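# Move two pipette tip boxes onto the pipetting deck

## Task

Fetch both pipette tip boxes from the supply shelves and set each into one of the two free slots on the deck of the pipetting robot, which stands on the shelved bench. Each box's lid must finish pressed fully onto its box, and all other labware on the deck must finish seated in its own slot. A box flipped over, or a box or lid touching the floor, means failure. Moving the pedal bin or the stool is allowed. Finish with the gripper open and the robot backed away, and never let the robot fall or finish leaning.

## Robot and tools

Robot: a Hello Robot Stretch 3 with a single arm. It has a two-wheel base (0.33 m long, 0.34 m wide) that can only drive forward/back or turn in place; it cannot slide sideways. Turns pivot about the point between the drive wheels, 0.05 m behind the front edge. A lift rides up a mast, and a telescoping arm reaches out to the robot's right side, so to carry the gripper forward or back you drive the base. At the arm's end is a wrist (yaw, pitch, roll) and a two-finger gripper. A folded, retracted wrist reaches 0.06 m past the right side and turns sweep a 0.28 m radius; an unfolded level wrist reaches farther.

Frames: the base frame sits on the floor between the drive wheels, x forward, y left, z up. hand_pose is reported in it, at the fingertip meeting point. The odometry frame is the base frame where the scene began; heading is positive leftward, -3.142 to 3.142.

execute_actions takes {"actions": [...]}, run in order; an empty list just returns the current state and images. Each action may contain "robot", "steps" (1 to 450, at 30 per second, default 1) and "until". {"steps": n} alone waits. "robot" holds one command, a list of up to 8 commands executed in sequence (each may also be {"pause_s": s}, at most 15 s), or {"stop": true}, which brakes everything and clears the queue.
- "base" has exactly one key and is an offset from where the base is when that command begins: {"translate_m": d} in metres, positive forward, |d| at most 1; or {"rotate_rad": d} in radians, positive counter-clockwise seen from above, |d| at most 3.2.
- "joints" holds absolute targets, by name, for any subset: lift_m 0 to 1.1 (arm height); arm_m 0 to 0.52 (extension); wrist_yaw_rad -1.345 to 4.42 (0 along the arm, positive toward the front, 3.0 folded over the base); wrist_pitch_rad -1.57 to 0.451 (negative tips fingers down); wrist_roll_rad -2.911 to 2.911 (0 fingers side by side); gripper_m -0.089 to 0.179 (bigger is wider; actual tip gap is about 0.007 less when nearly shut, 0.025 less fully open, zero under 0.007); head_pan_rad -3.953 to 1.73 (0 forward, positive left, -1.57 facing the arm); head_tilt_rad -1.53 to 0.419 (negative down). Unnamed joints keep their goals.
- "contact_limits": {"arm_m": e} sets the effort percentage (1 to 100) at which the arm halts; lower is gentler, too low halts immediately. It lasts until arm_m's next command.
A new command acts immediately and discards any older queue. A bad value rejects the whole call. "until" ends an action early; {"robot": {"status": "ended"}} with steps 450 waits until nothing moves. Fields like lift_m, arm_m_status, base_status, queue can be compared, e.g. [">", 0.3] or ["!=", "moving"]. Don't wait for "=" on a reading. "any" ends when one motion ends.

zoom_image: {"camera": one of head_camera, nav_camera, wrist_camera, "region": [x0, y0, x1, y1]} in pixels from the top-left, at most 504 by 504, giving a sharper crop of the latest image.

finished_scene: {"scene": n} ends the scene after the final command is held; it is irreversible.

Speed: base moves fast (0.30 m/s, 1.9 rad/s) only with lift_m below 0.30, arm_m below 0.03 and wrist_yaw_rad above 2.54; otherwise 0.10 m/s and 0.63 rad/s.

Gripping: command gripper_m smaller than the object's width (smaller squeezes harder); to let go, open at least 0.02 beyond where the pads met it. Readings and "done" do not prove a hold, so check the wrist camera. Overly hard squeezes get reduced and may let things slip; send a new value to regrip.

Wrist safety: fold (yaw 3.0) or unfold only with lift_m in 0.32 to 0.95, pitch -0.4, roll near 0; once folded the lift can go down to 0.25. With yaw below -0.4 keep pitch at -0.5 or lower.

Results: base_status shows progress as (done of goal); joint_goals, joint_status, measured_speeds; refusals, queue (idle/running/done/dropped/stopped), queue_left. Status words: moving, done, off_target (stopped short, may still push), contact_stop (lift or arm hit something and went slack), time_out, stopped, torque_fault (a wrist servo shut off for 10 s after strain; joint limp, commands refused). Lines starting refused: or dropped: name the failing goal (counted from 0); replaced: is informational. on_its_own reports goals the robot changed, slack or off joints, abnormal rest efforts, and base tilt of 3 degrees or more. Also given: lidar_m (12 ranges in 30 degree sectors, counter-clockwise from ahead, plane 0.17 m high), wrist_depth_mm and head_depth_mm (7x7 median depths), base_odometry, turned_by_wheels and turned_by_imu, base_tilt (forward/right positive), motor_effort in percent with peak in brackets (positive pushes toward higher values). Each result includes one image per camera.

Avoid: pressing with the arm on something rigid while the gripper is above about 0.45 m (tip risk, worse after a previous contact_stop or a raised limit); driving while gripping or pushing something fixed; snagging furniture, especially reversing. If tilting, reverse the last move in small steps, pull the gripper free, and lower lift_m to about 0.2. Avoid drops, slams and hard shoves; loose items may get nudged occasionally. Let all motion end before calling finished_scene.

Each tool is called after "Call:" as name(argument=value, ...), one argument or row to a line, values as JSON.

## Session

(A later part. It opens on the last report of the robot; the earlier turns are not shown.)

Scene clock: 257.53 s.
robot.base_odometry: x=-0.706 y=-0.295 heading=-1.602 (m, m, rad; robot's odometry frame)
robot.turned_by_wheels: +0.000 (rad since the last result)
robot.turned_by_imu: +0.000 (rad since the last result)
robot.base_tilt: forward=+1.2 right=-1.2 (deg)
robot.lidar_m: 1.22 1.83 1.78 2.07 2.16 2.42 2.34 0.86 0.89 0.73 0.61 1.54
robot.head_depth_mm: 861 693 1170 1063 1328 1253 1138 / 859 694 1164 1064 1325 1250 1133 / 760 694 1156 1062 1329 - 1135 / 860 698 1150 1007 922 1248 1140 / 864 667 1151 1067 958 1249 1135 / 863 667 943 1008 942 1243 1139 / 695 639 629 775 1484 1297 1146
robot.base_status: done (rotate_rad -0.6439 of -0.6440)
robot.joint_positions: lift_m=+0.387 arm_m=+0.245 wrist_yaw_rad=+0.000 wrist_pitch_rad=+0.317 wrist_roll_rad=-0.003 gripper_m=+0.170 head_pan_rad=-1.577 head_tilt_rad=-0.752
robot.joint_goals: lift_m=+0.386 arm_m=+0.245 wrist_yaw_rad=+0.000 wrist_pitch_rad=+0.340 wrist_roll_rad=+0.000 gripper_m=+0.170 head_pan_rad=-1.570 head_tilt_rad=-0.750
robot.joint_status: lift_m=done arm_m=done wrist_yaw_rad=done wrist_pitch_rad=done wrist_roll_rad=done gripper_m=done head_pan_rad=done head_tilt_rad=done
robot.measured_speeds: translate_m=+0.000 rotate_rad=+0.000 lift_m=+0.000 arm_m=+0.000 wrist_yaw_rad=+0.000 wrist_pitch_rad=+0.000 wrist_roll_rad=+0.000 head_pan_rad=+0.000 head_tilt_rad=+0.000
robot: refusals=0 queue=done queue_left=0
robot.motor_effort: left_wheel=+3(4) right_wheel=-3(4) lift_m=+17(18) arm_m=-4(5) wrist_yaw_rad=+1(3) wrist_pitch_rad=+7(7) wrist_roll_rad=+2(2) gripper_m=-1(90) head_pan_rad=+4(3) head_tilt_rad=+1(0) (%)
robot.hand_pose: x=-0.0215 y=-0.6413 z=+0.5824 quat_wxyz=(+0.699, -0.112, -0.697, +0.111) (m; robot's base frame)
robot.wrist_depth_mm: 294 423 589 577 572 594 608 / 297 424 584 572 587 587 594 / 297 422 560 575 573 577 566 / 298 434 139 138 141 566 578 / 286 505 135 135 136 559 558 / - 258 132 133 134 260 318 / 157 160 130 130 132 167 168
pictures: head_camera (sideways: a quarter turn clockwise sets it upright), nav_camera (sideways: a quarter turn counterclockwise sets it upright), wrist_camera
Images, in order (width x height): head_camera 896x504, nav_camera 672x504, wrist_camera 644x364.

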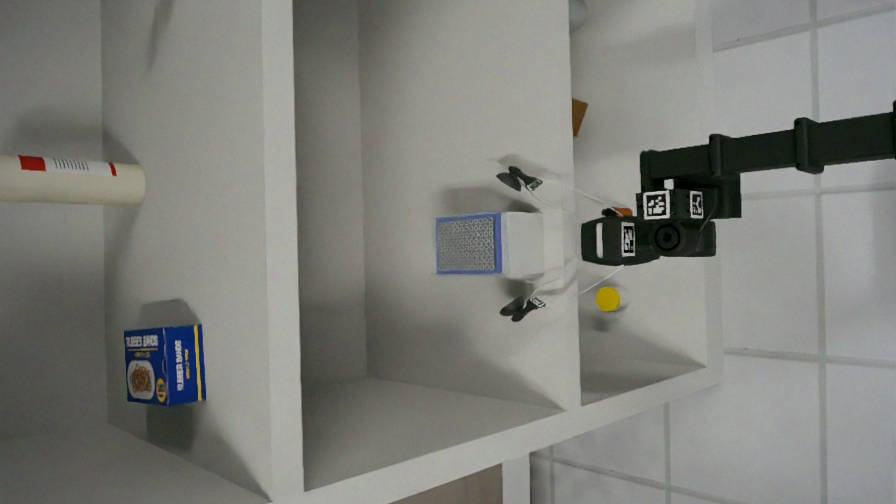

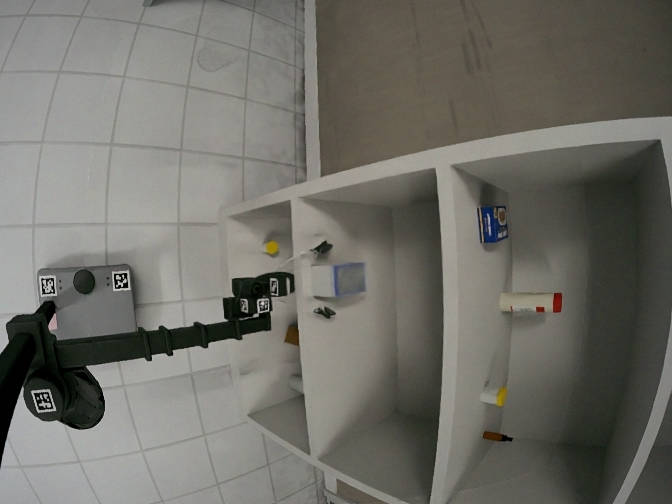

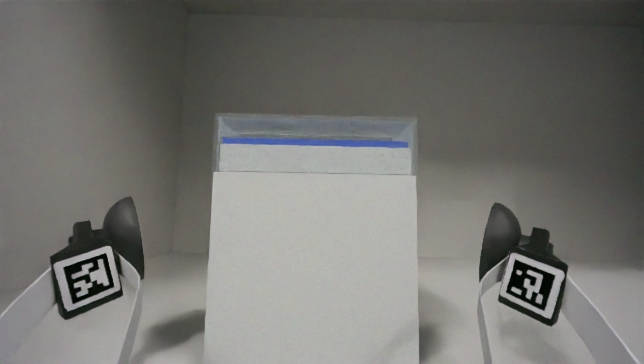

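Call:
execute_actions(
  actions=[
    {"robot":[{"joints":{"arm_m":0.253,"wrist_yaw_rad":0.012}},{"joints":{"gripper_m":0.036}},{"joints":{"lift_m":0.40,"wrist_pitch_rad":0.37}},{"joints":{"lift_m":0.42}}],"steps":450,"until":{"robot":{"status":"ended"}}},
    {"robot":{"joints":{"wrist_pitch_rad":0.41}},"steps":20},
    {"robot":{"joints":{"wrist_pitch_rad":0.44}},"steps":20},
    {"robot":{"joints":{"lift_m":0.445}},"steps":35},
  ],
)

Scene clock: 268.87 s.
robot.base_odometry: x=-0.706 y=-0.295 heading=-1.602 (m, m, rad; robot's odometry frame)
robot.turned_by_wheels: +0.000 (rad since the last result)
robot.turned_by_imu: +0.000 (rad since the last result)
robot.base_tilt: forward=+1.1 right=-1.2 (deg)
robot.lidar_m: 1.21 1.83 1.79 2.07 2.15 2.42 2.33 0.85 0.89 0.73 0.61 1.55
robot.head_depth_mm: 860 691 1169 1057 1324 1259 1131 / 859 693 1162 1064 1329 1252 1156 / 761 695 1159 1064 951 1243 1134 / 861 696 1155 883 953 1246 1137 / 862 667 1151 1065 959 1252 1134 / 861 667 947 1009 940 1250 1137 / 694 640 629 777 1475 1298 1137
robot.base_status: done (rotate_rad -0.6439 of -0.6440)
robot.joint_positions: lift_m=+0.444 arm_m=+0.253 wrist_yaw_rad=+0.011 wrist_pitch_rad=+0.392 wrist_roll_rad=-0.003 gripper_m=+0.037 head_pan_rad=-1.577 head_tilt_rad=-0.752
robot.joint_goals: lift_m=+0.445 arm_m=+0.253 wrist_yaw_rad=+0.012 wrist_pitch_rad=+0.440 wrist_roll_rad=+0.000 gripper_m=+0.036 head_pan_rad=-1.570 head_tilt_rad=-0.750
robot.joint_status: lift_m=done arm_m=done wrist_yaw_rad=done wrist_pitch_rad=done wrist_roll_rad=done gripper_m=done head_pan_rad=done head_tilt_rad=done
robot.measured_speeds: translate_m=+0.000 rotate_rad=+0.000 lift_m=+0.000 arm_m=+0.000 wrist_yaw_rad=+0.000 wrist_pitch_rad=+0.000 wrist_roll_rad=+0.000 head_pan_rad=+0.000 head_tilt_rad=+0.000
robot: refusals=0 queue=done queue_left=0
robot.motor_effort: left_wheel=+3(3) right_wheel=-3(2) lift_m=+42(45) arm_m=+4(4) wrist_yaw_rad=+1(2) wrist_pitch_rad=+14(15) wrist_roll_rad=+3(2) gripper_m=-19(95) head_pan_rad=+3(3) head_tilt_rad=+1(1) (%)
robot.hand_pose: x=-0.0186 y=-0.6436 z=+0.6586 quat_wxyz=(+0.694, -0.134, -0.693, +0.141) (m; robot's base frame)
robot.wrist_depth_mm: 290 417 460 455 451 451 450 / 290 413 583 589 595 600 591 / 292 422 577 578 582 575 580 / 292 419 163 157 567 562 560 / 292 393 141 142 143 554 556 / 300 372 131 130 132 531 534 / 283 385 121 121 126 443 447
pictures: head_camera (sideways: a quarter turn clockwise sets it upright), nav_camera (sideways: a quarter turn counterclockwise sets it upright), wrist_camera
Images, in order (width x height): head_camera 896x504, nav_camera 672x504, wrist_camera 644x364.

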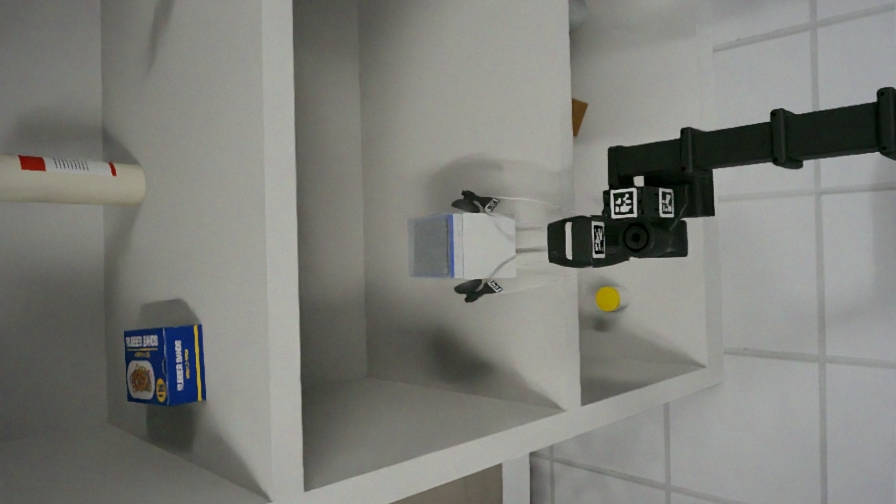

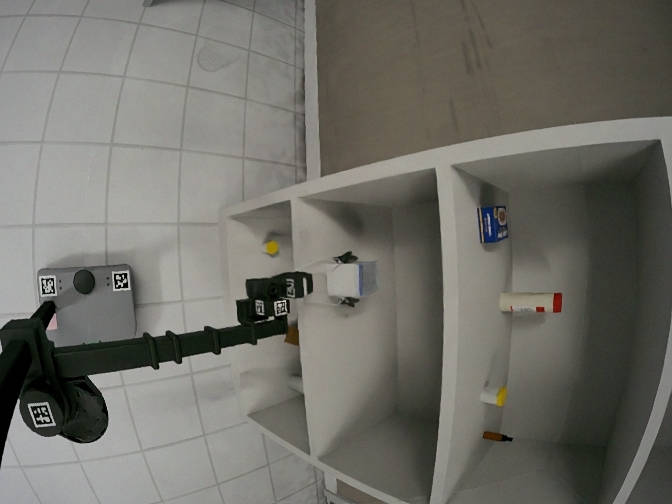

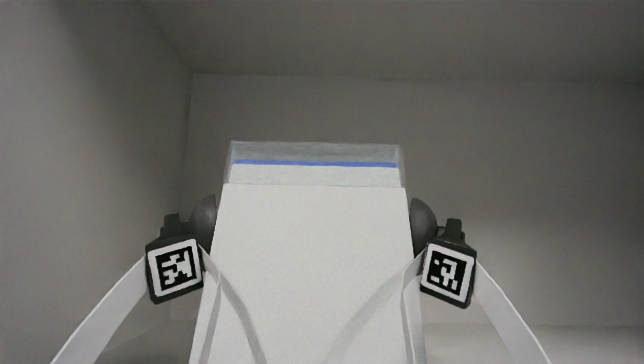

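Call:
execute_actions(
  actions=[
    {"robot":{"joints":{"arm_m":0.0}},"steps":200,"until":{"robot":{"status":"ended"}}},
    {"robot":{"base":{"rotate_rad":0.495},"joints":{"wrist_yaw_rad":-0.025}},"steps":200,"until":{"robot":{"status":"ended"}}},
    {"robot":{"base":{"translate_m":0.7046}},"steps":60},
    {"robot":{"joints":{"lift_m":0.69}},"steps":450,"until":{"robot":{"status":"ended"}}},
    {"robot":{"base":{"rotate_rad":1.097}},"steps":200,"until":{"robot":{"status":"ended"}}},
    {"robot":{"joints":{"arm_m":0.12}},"steps":200,"until":{"robot":{"status":"ended"}}},
  ],
)

Scene clock: 293.83 s.
robot.base_odometry: x=-0.390 y=-0.925 heading=-0.010 (m, m, rad; robot's odometry frame)
robot.turned_by_wheels: +1.592 (rad since the last result)
robot.turned_by_imu: +1.576 (rad since the last result)
robot.base_tilt: forward=+1.2 right=-1.2 (deg)
robot.lidar_m: 1.83 1.81 2.54 2.95 1.58 0.98 1.42 1.48 0.73 0.84 0.89 1.14
robot.head_depth_mm: 1158 1230 923 784 1516 1268 - / 1142 1169 902 765 1533 - 1134 / 1130 1225 885 749 1591 - 1143 / 1137 1233 888 598 1498 1272 1136 / 1136 1233 789 769 1484 1300 1138 / 1133 1238 819 771 1524 1313 1138 / 1134 1244 877 771 1485 1298 1142
robot.base_status: done (rotate_rad +1.0969 of +1.0970)
robot.joint_positions: lift_m=+0.689 arm_m=+0.120 wrist_yaw_rad=-0.025 wrist_pitch_rad=+0.393 wrist_roll_rad=-0.002 gripper_m=+0.037 head_pan_rad=-1.577 head_tilt_rad=-0.752
robot.joint_goals: lift_m=+0.690 arm_m=+0.120 wrist_yaw_rad=-0.025 wrist_pitch_rad=+0.440 wrist_roll_rad=+0.000 gripper_m=+0.036 head_pan_rad=-1.570 head_tilt_rad=-0.750
robot.joint_status: lift_m=done arm_m=done wrist_yaw_rad=done wrist_pitch_rad=done wrist_roll_rad=done gripper_m=done head_pan_rad=done head_tilt_rad=done
robot.measured_speeds: translate_m=+0.000 rotate_rad=+0.000 lift_m=+0.000 arm_m=+0.000 wrist_yaw_rad=+0.000 wrist_pitch_rad=+0.000 wrist_roll_rad=+0.000 head_pan_rad=+0.000 head_tilt_rad=+0.000
robot: refusals=0 queue=done queue_left=0
robot.motor_effort: left_wheel=-3(10) right_wheel=+1(7) lift_m=+44(44) arm_m=+4(3) wrist_yaw_rad=+0(1) wrist_pitch_rad=+14(14) wrist_roll_rad=+2(2) gripper_m=-20(19) head_pan_rad=+3(4) head_tilt_rad=+0(1) (%)
robot.hand_pose: x=-0.0274 y=-0.5105 z=+0.9038 quat_wxyz=(+0.696, -0.146, -0.691, +0.129) (m; robot's base frame)
robot.wrist_depth_mm: - - - - - - - / 600 605 599 601 619 - - / 856 869 872 857 841 931 - / - - 163 157 - - - / 961 924 141 141 144 - - / 959 939 131 131 132 964 950 / 321 294 121 121 126 502 522
pictures: head_camera (sideways: a quarter turn clockwise sets it upright), nav_camera (sideways: a quarter turn counterclockwise sets it upright), wrist_camera
Images, in order (width x height): head_camera 896x504, nav_camera 672x504, wrist_camera 644x364.

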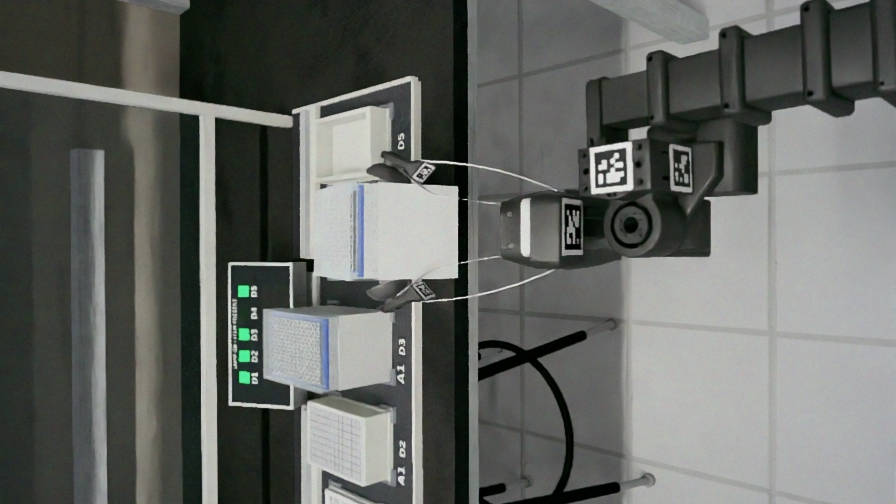

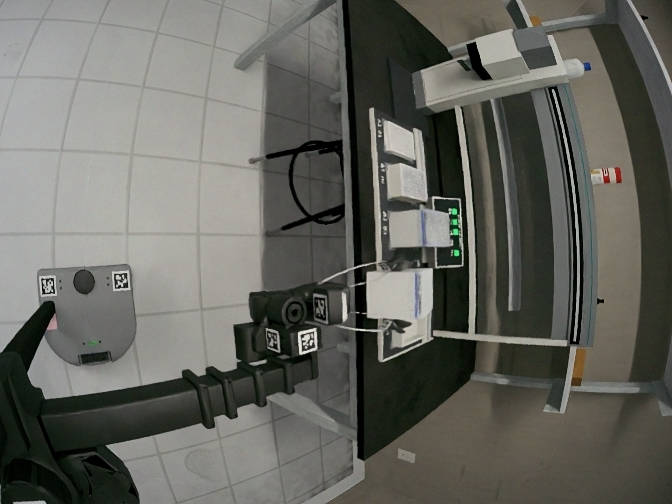

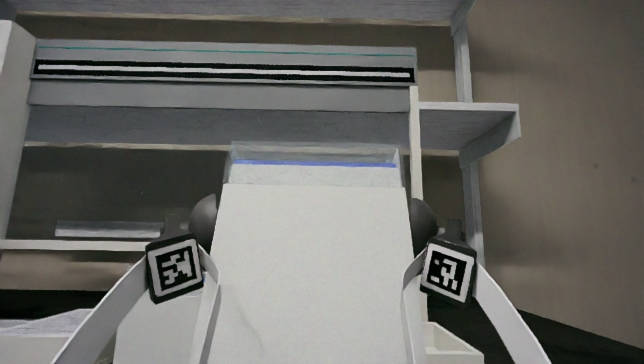

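Call:
execute_actions(
  actions=[
    {"robot":{"base":{"translate_m":0.005},"joints":{"arm_m":0.262,"lift_m":0.672}},"steps":200,"until":{"robot":{"status":"ended"}}},
    {"robot":{"joints":{"wrist_pitch_rad":0.37}},"steps":20},
    {"robot":{"joints":{"wrist_pitch_rad":0.31}},"steps":20},
    {"robot":{"joints":{"wrist_pitch_rad":0.25}},"steps":20},
    {"robot":{"joints":{"wrist_pitch_rad":0.19}},"steps":25},
  ],
)

Call:
zoom_image(
  camera="head_camera",
  region=[250,140,450,340],
)

Scene clock: 304.50 s.
robot.base_odometry: x=-0.385 y=-0.926 heading=-0.010 (m, m, rad; robot's odometry frame)
robot.turned_by_wheels: +0.000 (rad since the last result)
robot.turned_by_imu: +0.000 (rad since the last result)
robot.base_tilt: forward=+1.2 right=-1.2 (deg)
robot.lidar_m: 1.84 1.81 2.53 2.95 1.58 0.99 1.42 1.49 0.73 0.84 0.88 1.14
robot.head_depth_mm: 1162 1231 928 784 1512 1268 - / 1145 1174 901 768 - - 1111 / 1131 1235 864 767 1443 1303 1134 / 1135 1233 745 764 1486 1295 1136 / 1139 1235 777 771 1489 1305 1135 / 1138 1241 833 770 1524 1300 1134 / 1136 1243 908 769 1487 1298 1140
robot.base_status: done (translate_m +0.0050 of +0.0050)
robot.joint_positions: lift_m=+0.672 arm_m=+0.262 wrist_yaw_rad=-0.025 wrist_pitch_rad=+0.181 wrist_roll_rad=-0.002 gripper_m=+0.037 head_pan_rad=-1.577 head_tilt_rad=-0.752
robot.joint_goals: lift_m=+0.672 arm_m=+0.262 wrist_yaw_rad=-0.025 wrist_pitch_rad=+0.190 wrist_roll_rad=+0.000 gripper_m=+0.036 head_pan_rad=-1.570 head_tilt_rad=-0.750
robot.joint_status: lift_m=done arm_m=done wrist_yaw_rad=done wrist_pitch_rad=done wrist_roll_rad=done gripper_m=done head_pan_rad=done head_tilt_rad=done
robot.measured_speeds: translate_m=+0.000 rotate_rad=+0.000 lift_m=+0.000 arm_m=+0.000 wrist_yaw_rad=+0.000 wrist_pitch_rad=+0.000 wrist_roll_rad=+0.000 head_pan_rad=+0.000 head_tilt_rad=+0.000
robot: refusals=0 queue=done queue_left=0
robot.motor_effort: left_wheel=-4(7) right_wheel=+2(7) lift_m=+19(43) arm_m=+4(5) wrist_yaw_rad=+0(0) wrist_pitch_rad=+3(12) wrist_roll_rad=+2(2) gripper_m=-19(20) head_pan_rad=+3(3) head_tilt_rad=+0(1) (%)
robot.hand_pose: x=-0.0277 y=-0.6629 z=+0.8337 quat_wxyz=(+0.706, -0.072, -0.702, +0.055) (m; robot's base frame)
robot.wrist_depth_mm: 757 732 719 719 714 660 857 / 827 841 842 862 868 842 863 / 838 821 843 863 851 859 840 / 164 168 140 140 407 866 880 / 162 163 137 137 136 611 862 / 163 163 135 136 136 237 294 / 164 164 134 134 135 167 167
pictures: head_camera (sideways: a quarter turn clockwise sets it upright), nav_camera (sideways: a quarter turn counterclockwise sets it upright), wrist_camera
Images, in order (width x height): head_camera 896x504, nav_camera 672x504, wrist_camera 644x364.

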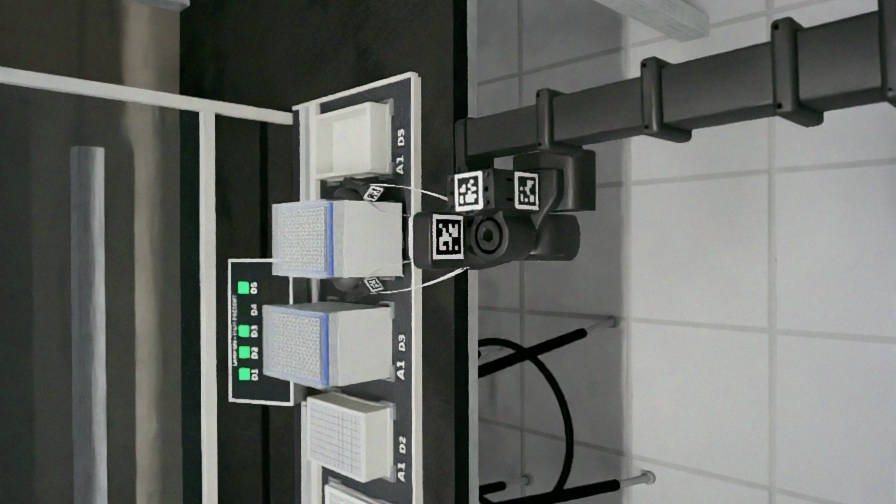

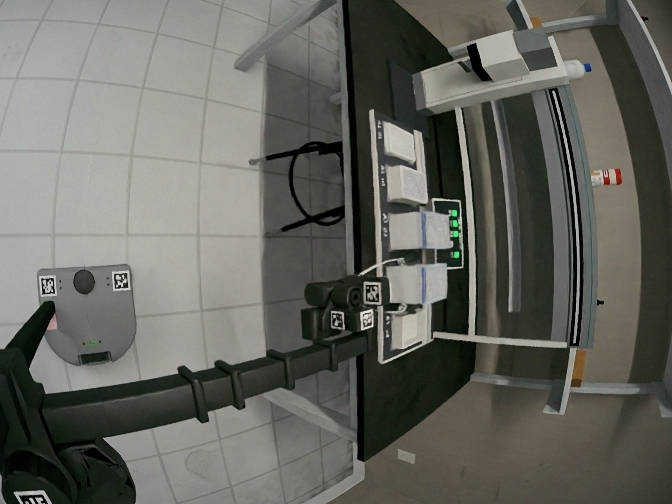

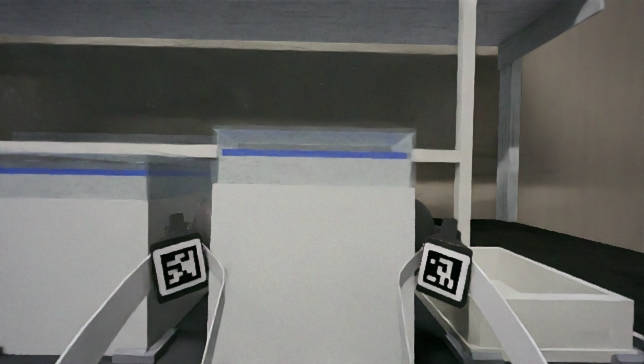

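Region (250, 140, 450, 340) of head_camera's 896x504 image, scaled by 2.520, with more detail than that image has.

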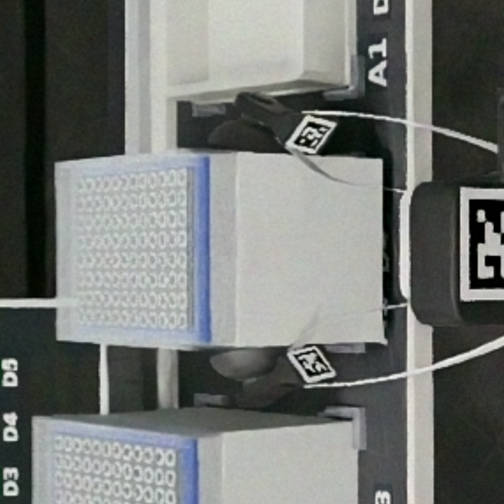

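Call:
execute_actions(
  actions=[
    {"robot":{"base":{"translate_m":-0.001},"joints":{"wrist_pitch_rad":0.22,"wrist_yaw_rad":-0.014}},"steps":20},
    {"robot":{"joints":{"lift_m":0.678}},"steps":20},
    {"robot":{"joints":{"arm_m":0.297},"contact_limits":{"arm_m":10}},"steps":60,"until":{"robot":{"status":"ended"}}},
  ],
)

Call:
zoom_image(
  camera="head_camera",
  region=[250,140,450,340],
)

Scene clock: 313.17 s.
robot.base_odometry: x=-0.386 y=-0.926 heading=-0.010 (m, m, rad; robot's odometry frame)
robot.turned_by_wheels: +0.000 (rad since the last result)
robot.turned_by_imu: +0.000 (rad since the last result)
robot.base_tilt: forward=+1.1 right=-1.3 (deg)
robot.lidar_m: 1.84 1.81 2.53 2.95 1.58 0.99 1.42 1.49 0.73 0.84 0.88 1.14
robot.head_depth_mm: 1161 1235 925 784 1512 1271 - / 1139 1174 906 769 - - 1116 / 1131 1238 857 768 1479 1295 1135 / 1130 1233 745 783 1481 1300 1139 / 1135 1236 780 771 1478 1300 1135 / 1140 1239 832 770 1522 1305 1136 / 1135 1243 908 771 1490 1303 1140
robot.base_status: done (translate_m -0.0010 of -0.0010)
robot.joint_positions: lift_m=+0.678 arm_m=+0.296 wrist_yaw_rad=-0.016 wrist_pitch_rad=+0.272 wrist_roll_rad=+0.002 gripper_m=+0.037 head_pan_rad=-1.577 head_tilt_rad=-0.752
robot.joint_goals: lift_m=+0.678 arm_m=+0.297 wrist_yaw_rad=-0.014 wrist_pitch_rad=+0.220 wrist_roll_rad=+0.000 gripper_m=+0.036 head_pan_rad=-1.570 head_tilt_rad=-0.750
robot.joint_status: lift_m=done arm_m=done wrist_yaw_rad=done wrist_pitch_rad=done wrist_roll_rad=done gripper_m=done head_pan_rad=done head_tilt_rad=done
robot.measured_speeds: translate_m=+0.000 rotate_rad=+0.000 lift_m=+0.000 arm_m=+0.000 wrist_yaw_rad=+0.000 wrist_pitch_rad=+0.000 wrist_roll_rad=+0.000 head_pan_rad=+0.000 head_tilt_rad=+0.000
robot: refusals=0 queue=done queue_left=0
robot.motor_effort: left_wheel=-6(11) right_wheel=+4(5) lift_m=+37(43) arm_m=+10(9) wrist_yaw_rad=+3(7) wrist_pitch_rad=-16(17) wrist_roll_rad=-1(2) gripper_m=-21(21) head_pan_rad=+3(3) head_tilt_rad=+1(1) (%)
robot.contact_limits: arm_m 10 (drawing in: default 21, maximum 35; extending or still: default 29, maximum 47)
robot.hand_pose: x=-0.0255 y=-0.6943 z=+0.8621 quat_wxyz=(+0.701, -0.101, -0.700, +0.090) (m; robot's base frame)
robot.wrist_depth_mm: 590 582 574 576 572 541 587 / 851 838 848 810 792 681 874 / 824 835 818 835 811 810 853 / 757 763 155 152 381 841 831 / 142 154 139 140 141 819 821 / 132 134 131 132 132 499 507 / 131 163 123 124 128 236 277
pictures: head_camera (sideways: a quarter turn clockwise sets it upright), nav_camera (sideways: a quarter turn counterclockwise sets it upright), wrist_camera
Images, in order (width x height): head_camera 896x504, nav_camera 672x504, wrist_camera 644x364.

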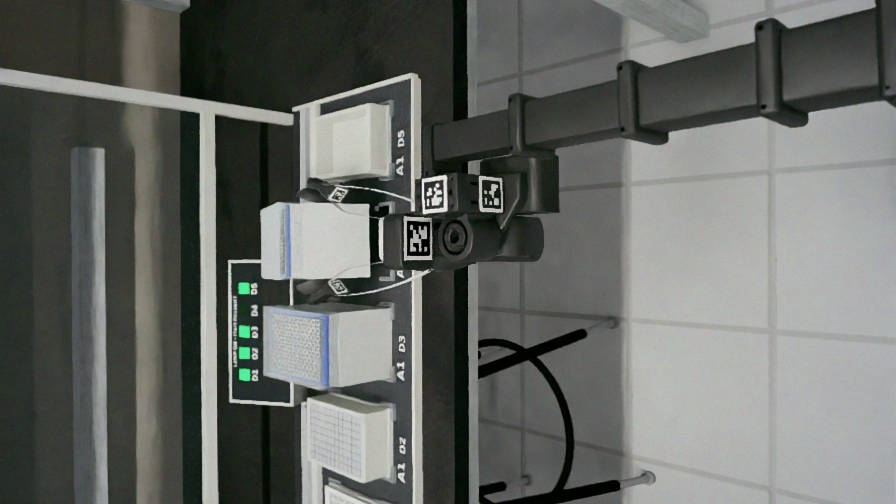

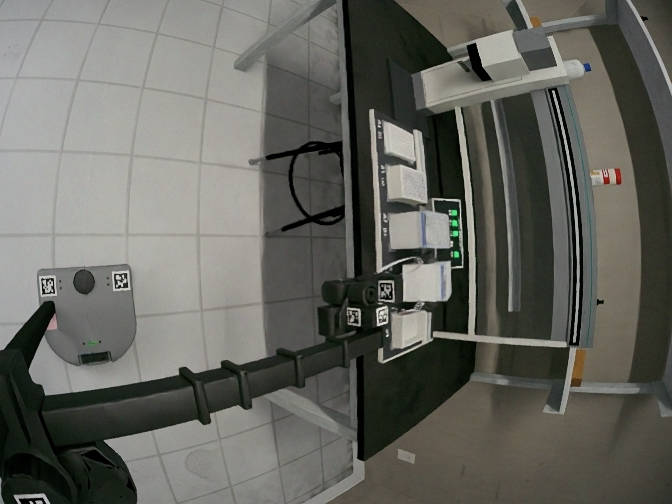

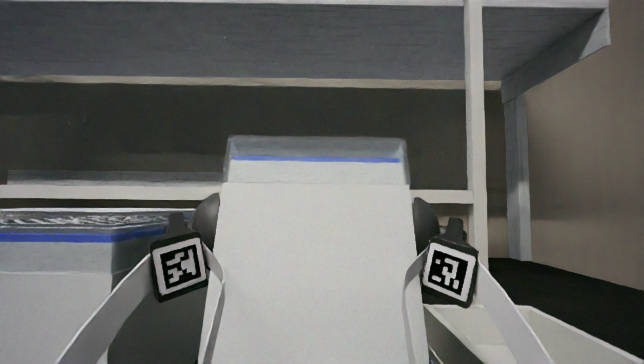

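Region (250, 140, 450, 340) of head_camera's 896x504 image, scaled by 2.520, with more detail than that image has.

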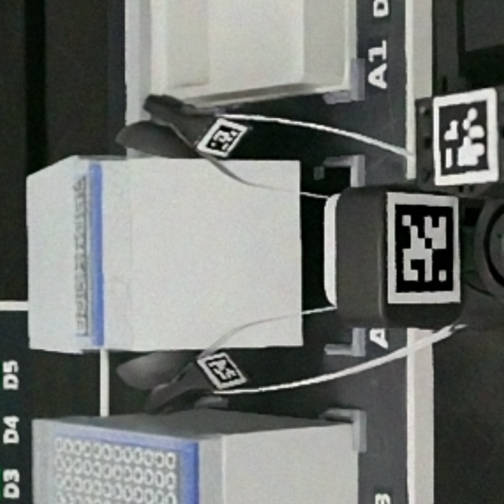

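Call:
execute_actions(
  actions=[
    {"robot":{"joints":{"arm_m":0.292,"wrist_pitch_rad":0.31}},"steps":25},
    {"robot":{"joints":{"lift_m":0.692,"wrist_yaw_rad":-0.021}},"steps":30},
    {"robot":{"joints":{"arm_m":0.306},"contact_limits":{"arm_m":10}},"steps":60,"until":{"robot":{"status":"ended"}}},
  ],
)

Call:
zoom_image(
  camera="head_camera",
  region=[230,70,480,320],
)

Scene clock: 321.53 s.
robot.base_odometry: x=-0.386 y=-0.926 heading=-0.010 (m, m, rad; robot's odometry frame)
robot.turned_by_wheels: +0.000 (rad since the last result)
robot.turned_by_imu: +0.000 (rad since the last result)
robot.base_tilt: forward=+1.1 right=-1.2 (deg)
robot.lidar_m: 1.84 1.81 2.53 2.95 1.58 0.99 1.42 1.49 0.73 0.84 0.88 1.14
robot.head_depth_mm: 1159 1226 925 784 1512 1274 - / 1138 1170 901 767 - 1269 1114 / 1134 1231 860 - 1485 1295 1135 / 1134 1229 743 770 1508 1298 1136 / 1137 1238 777 770 1475 1301 1137 / 1137 1239 834 770 1517 1297 1138 / 1136 1237 906 773 1482 1297 1139
robot.base_status: done (translate_m -0.0010 of -0.0010)
robot.joint_positions: lift_m=+0.691 arm_m=+0.306 wrist_yaw_rad=-0.021 wrist_pitch_rad=+0.272 wrist_roll_rad=+0.002 gripper_m=+0.037 head_pan_rad=-1.577 head_tilt_rad=-0.752
robot.joint_goals: lift_m=+0.692 arm_m=+0.306 wrist_yaw_rad=-0.021 wrist_pitch_rad=+0.310 wrist_roll_rad=+0.000 gripper_m=+0.036 head_pan_rad=-1.570 head_tilt_rad=-0.750
robot.joint_status: lift_m=done arm_m=done wrist_yaw_rad=done wrist_pitch_rad=done wrist_roll_rad=done gripper_m=done head_pan_rad=done head_tilt_rad=done
robot.measured_speeds: translate_m=+0.000 rotate_rad=+0.000 lift_m=+0.000 arm_m=+0.000 wrist_yaw_rad=+0.000 wrist_pitch_rad=+0.000 wrist_roll_rad=+0.000 head_pan_rad=+0.000 head_tilt_rad=+0.000
robot: refusals=0 queue=done queue_left=0
robot.motor_effort: left_wheel=-3(7) right_wheel=+1(5) lift_m=+42(45) arm_m=+4(11) wrist_yaw_rad=+1(3) wrist_pitch_rad=+12(17) wrist_roll_rad=-1(1) gripper_m=-19(19) head_pan_rad=+3(3) head_tilt_rad=+0(0) (%)
robot.contact_limits: arm_m 10 (drawing in: default 21, maximum 35; extending or still: default 29, maximum 47)
robot.hand_pose: x=-0.0268 y=-0.7038 z=+0.8757 quat_wxyz=(+0.701, -0.103, -0.700, +0.088) (m; robot's base frame)
robot.wrist_depth_mm: 556 563 558 561 565 541 545 / 828 825 793 776 755 690 849 / 811 835 823 841 837 828 836 / 768 748 733 158 798 822 839 / 806 509 142 143 143 808 812 / 123 141 131 131 133 537 538 / - 165 122 122 125 235 328
pictures: head_camera (sideways: a quarter turn clockwise sets it upright), nav_camera (sideways: a quarter turn counterclockwise sets it upright), wrist_camera
Images, in order (width x height): head_camera 896x504, nav_camera 672x504, wrist_camera 644x364.

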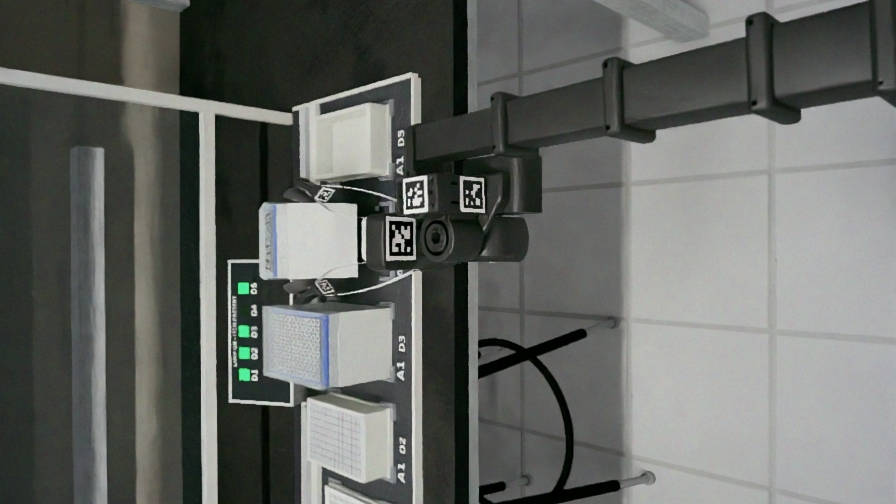

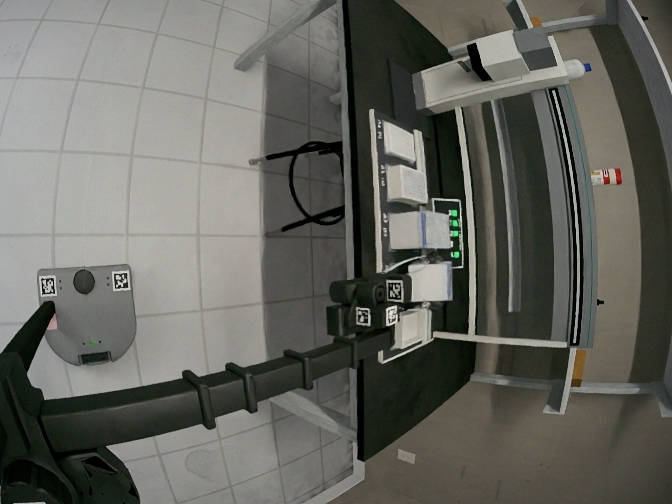

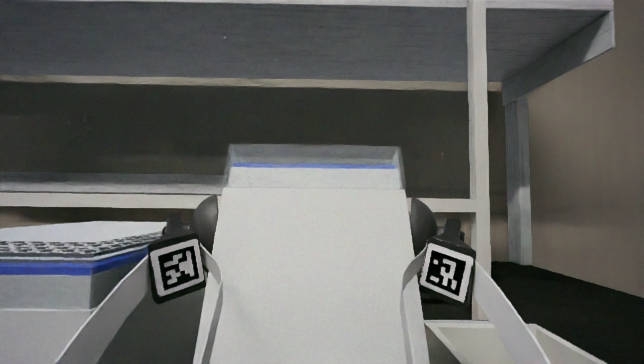

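Region (230, 70, 480, 320) of head_camera's 896x504 image, scaled by 2.016, with more detail than that image has.

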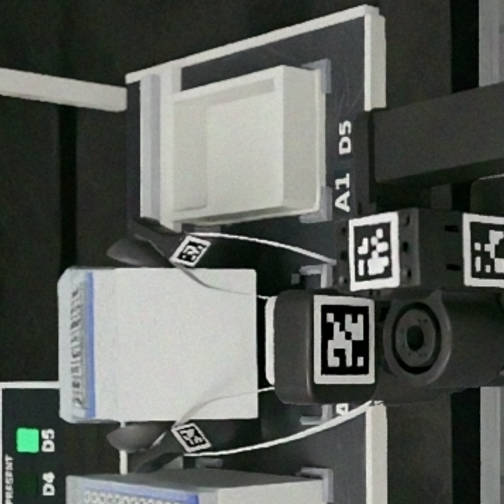

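Call:
execute_actions(
  actions=[
    {"robot":{"joints":{"wrist_pitch_rad":0.40}},"steps":25},
    {"robot":{"joints":{"lift_m":0.676,"arm_m":0.315},"contact_limits":{"arm_m":10}},"steps":40},
    {"robot":{"joints":{"lift_m":0.668}},"steps":25},
    {"robot":{"joints":{"wrist_pitch_rad":0.34}},"steps":25},
  ],
)

Scene clock: 336.03 s.
robot.base_odometry: x=-0.386 y=-0.926 heading=-0.010 (m, m, rad; robot's odometry frame)
robot.turned_by_wheels: +0.000 (rad since the last result)
robot.turned_by_imu: +0.000 (rad since the last result)
robot.base_tilt: forward=+1.1 right=-1.2 (deg)
robot.lidar_m: 1.84 1.81 2.53 2.95 1.58 0.99 1.42 1.49 0.73 0.84 0.88 1.13
robot.head_depth_mm: 1161 1228 921 783 1506 1270 1157 / 1140 1174 903 768 1549 - 1118 / 1136 1229 858 787 1477 1297 1136 / 1136 1233 756 778 1522 1296 1136 / 1134 1234 776 770 1477 1298 1139 / 1132 1237 834 768 1522 1304 1141 / 1132 1241 905 770 1479 1300 1145
robot.base_status: done (translate_m -0.0010 of -0.0010)
robot.joint_positions: lift_m=+0.668 arm_m=+0.315 wrist_yaw_rad=-0.022 wrist_pitch_rad=+0.325 wrist_roll_rad=+0.002 gripper_m=+0.037 head_pan_rad=-1.577 head_tilt_rad=-0.752
robot.joint_goals: lift_m=+0.668 arm_m=+0.315 wrist_yaw_rad=-0.021 wrist_pitch_rad=+0.340 wrist_roll_rad=+0.000 gripper_m=+0.036 head_pan_rad=-1.570 head_tilt_rad=-0.750
robot.joint_status: lift_m=done arm_m=done wrist_yaw_rad=done wrist_pitch_rad=done wrist_roll_rad=done gripper_m=done head_pan_rad=done head_tilt_rad=done
robot.measured_speeds: translate_m=+0.000 rotate_rad=+0.000 lift_m=+0.000 arm_m=+0.000 wrist_yaw_rad=+0.000 wrist_pitch_rad=+0.000 wrist_roll_rad=+0.000 head_pan_rad=+0.000 head_tilt_rad=+0.000
robot: refusals=0 queue=done queue_left=0
robot.motor_effort: left_wheel=-3(3) right_wheel=+0(1) lift_m=+20(41) arm_m=+4(4) wrist_yaw_rad=+1(1) wrist_pitch_rad=+4(19) wrist_roll_rad=-2(1) gripper_m=-19(19) head_pan_rad=+3(3) head_tilt_rad=+1(1) (%)
robot.contact_limits: arm_m 10 (drawing in: default 21, maximum 35; extending or still: default 29, maximum 47)
robot.hand_pose: x=-0.0269 y=-0.7100 z=+0.8663 quat_wxyz=(+0.699, -0.122, -0.697, +0.107) (m; robot's base frame)
robot.wrist_depth_mm: 552 540 539 537 565 523 871 / 757 749 733 741 734 663 857 / 828 834 804 839 830 843 847 / 796 794 160 155 812 805 830 / 204 193 141 142 142 715 808 / 117 136 131 132 134 557 800 / - 164 123 124 127 226 329
pictures: head_camera (sideways: a quarter turn clockwise sets it upright), nav_camera (sideways: a quarter turn counterclockwise sets it upright), wrist_camera
Images, in order (width x height): head_camera 896x504, nav_camera 672x504, wrist_camera 644x364.

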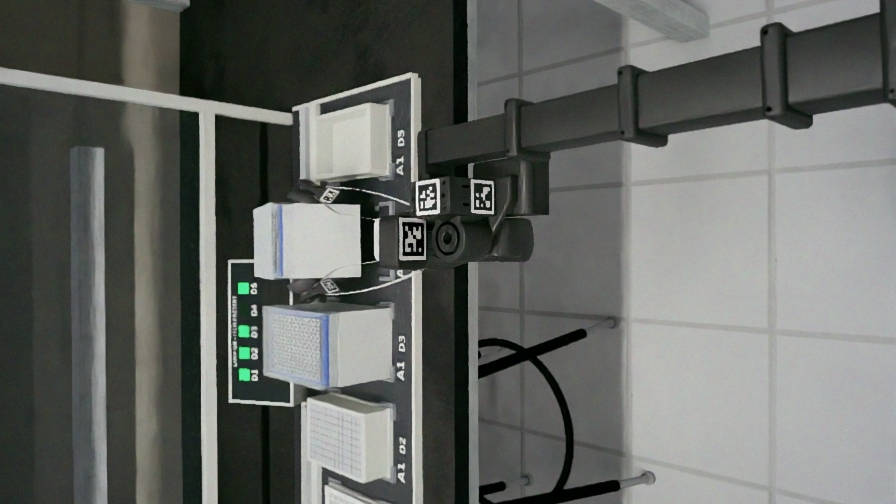

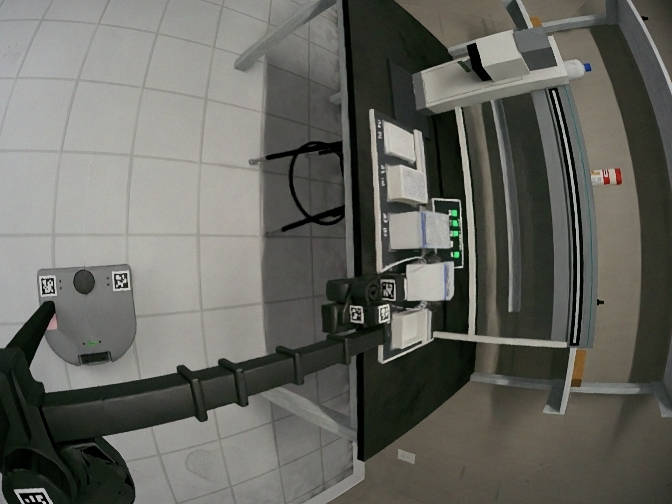

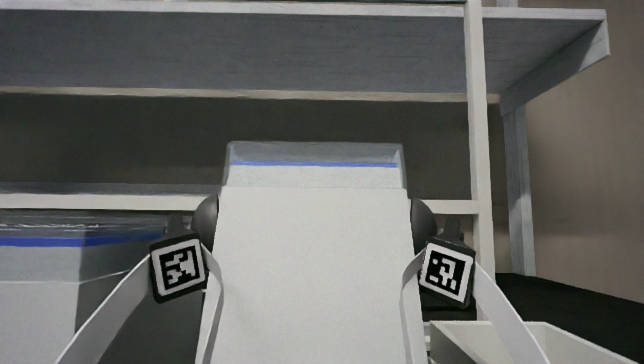

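Call:
execute_actions(
  actions=[
    {"robot":{"joints":{"wrist_pitch_rad":0.29,"arm_m":0.310}},"steps":22},
    {"robot":{"joints":{"wrist_pitch_rad":0.25,"arm_m":0.303}},"steps":22},
    {"robot":{"joints":{"wrist_pitch_rad":0.21,"arm_m":0.297}},"steps":22},
    {"robot":{"joints":{"wrist_pitch_rad":0.175,"arm_m":0.293}},"steps":25},
  ],
)

Call:
zoom_image(
  camera="head_camera",
  region=[250,140,450,340],
)

Scene clock: 346.20 s.
robot.base_odometry: x=-0.386 y=-0.926 heading=-0.010 (m, m, rad; robot's odometry frame)
robot.turned_by_wheels: +0.000 (rad since the last result)
robot.turned_by_imu: +0.000 (rad since the last result)
robot.base_tilt: forward=+1.2 right=-1.2 (deg)
robot.lidar_m: 1.83 1.81 2.53 2.95 1.58 0.99 1.42 1.49 0.73 0.84 0.88 1.14
robot.head_depth_mm: 1163 1226 923 784 1518 1265 1154 / 1134 1175 903 766 1555 - 1113 / 1141 1232 866 770 1461 1296 1134 / 1133 1231 770 788 1487 1302 1138 / 1132 1237 776 770 1482 1304 1134 / 1137 1241 833 771 1513 1302 1143 / 1135 1235 905 771 1495 1304 1134
robot.base_status: done (translate_m -0.0010 of -0.0010)
robot.joint_positions: lift_m=+0.668 arm_m=+0.293 wrist_yaw_rad=-0.022 wrist_pitch_rad=+0.187 wrist_roll_rad=+0.002 gripper_m=+0.037 head_pan_rad=-1.577 head_tilt_rad=-0.752
robot.joint_goals: lift_m=+0.668 arm_m=+0.293 wrist_yaw_rad=-0.021 wrist_pitch_rad=+0.175 wrist_roll_rad=+0.000 gripper_m=+0.036 head_pan_rad=-1.570 head_tilt_rad=-0.750
robot.joint_status: lift_m=done arm_m=done wrist_yaw_rad=done wrist_pitch_rad=done wrist_roll_rad=done gripper_m=done head_pan_rad=done head_tilt_rad=done
robot.measured_speeds: translate_m=+0.000 rotate_rad=+0.000 lift_m=+0.000 arm_m=+0.000 wrist_yaw_rad=+0.000 wrist_pitch_rad=+0.000 wrist_roll_rad=+0.000 head_pan_rad=+0.000 head_tilt_rad=+0.000
robot: refusals=0 queue=done queue_left=0
robot.motor_effort: left_wheel=-3(3) right_wheel=-1(1) lift_m=+19(18) arm_m=+0(3) wrist_yaw_rad=+1(2) wrist_pitch_rad=-4(7) wrist_roll_rad=-1(1) gripper_m=-18(20) head_pan_rad=+4(3) head_tilt_rad=+0(1) (%)
robot.hand_pose: x=-0.0270 y=-0.6942 z=+0.8310 quat_wxyz=(+0.704, -0.073, -0.704, +0.058) (m; robot's base frame)
robot.wrist_depth_mm: 766 727 728 729 721 669 806 / 804 811 798 815 812 834 828 / 799 815 817 822 826 834 815 / 134 155 139 140 817 823 833 / 132 142 136 136 137 516 818 / 133 133 135 136 137 239 213 / 133 159 134 134 166 149 135
pictures: head_camera (sideways: a quarter turn clockwise sets it upright), nav_camera (sideways: a quarter turn counterclockwise sets it upright), wrist_camera
Images, in order (width x height): head_camera 896x504, nav_camera 672x504, wrist_camera 644x364.

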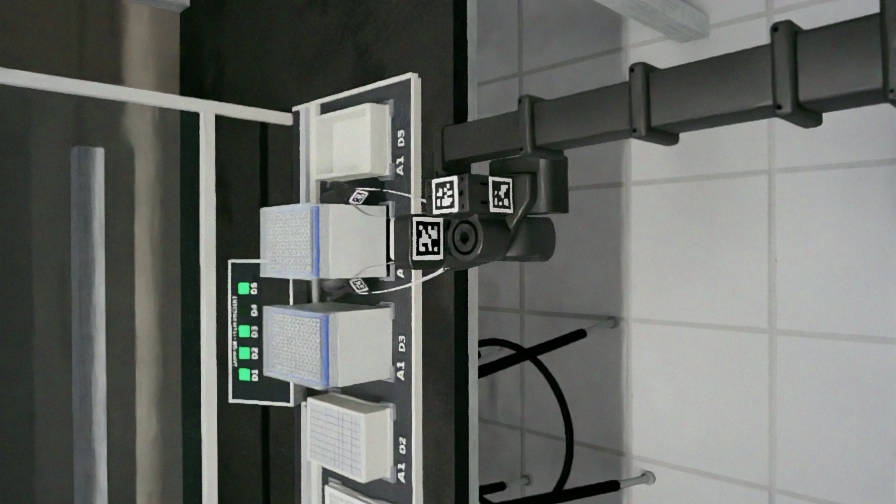

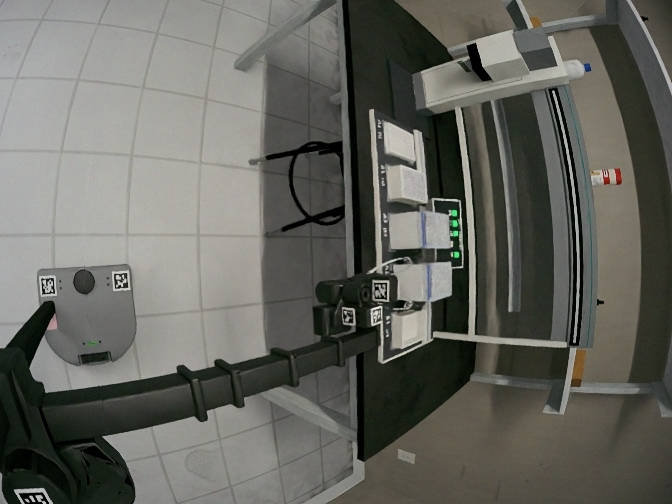

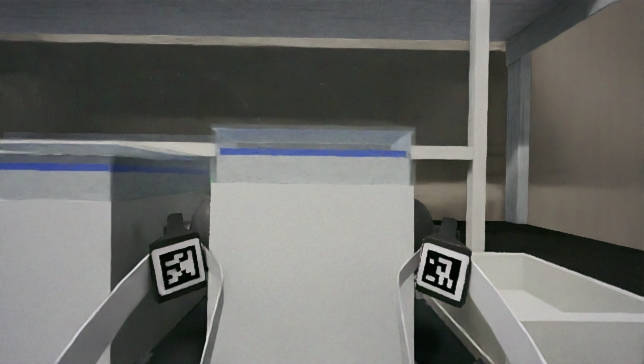

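Region (250, 140, 450, 340) of head_camera's 896x504 image, scaled by 2.520, with more detail than that image has.

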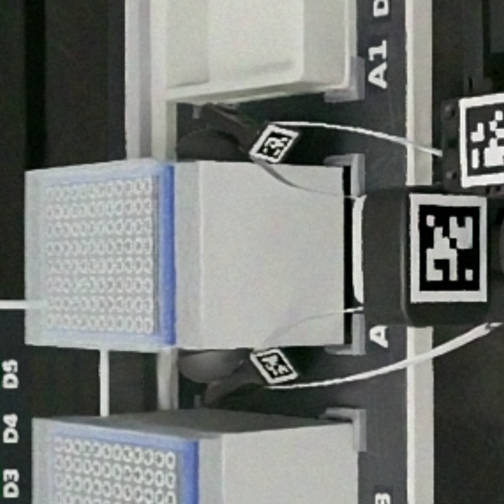

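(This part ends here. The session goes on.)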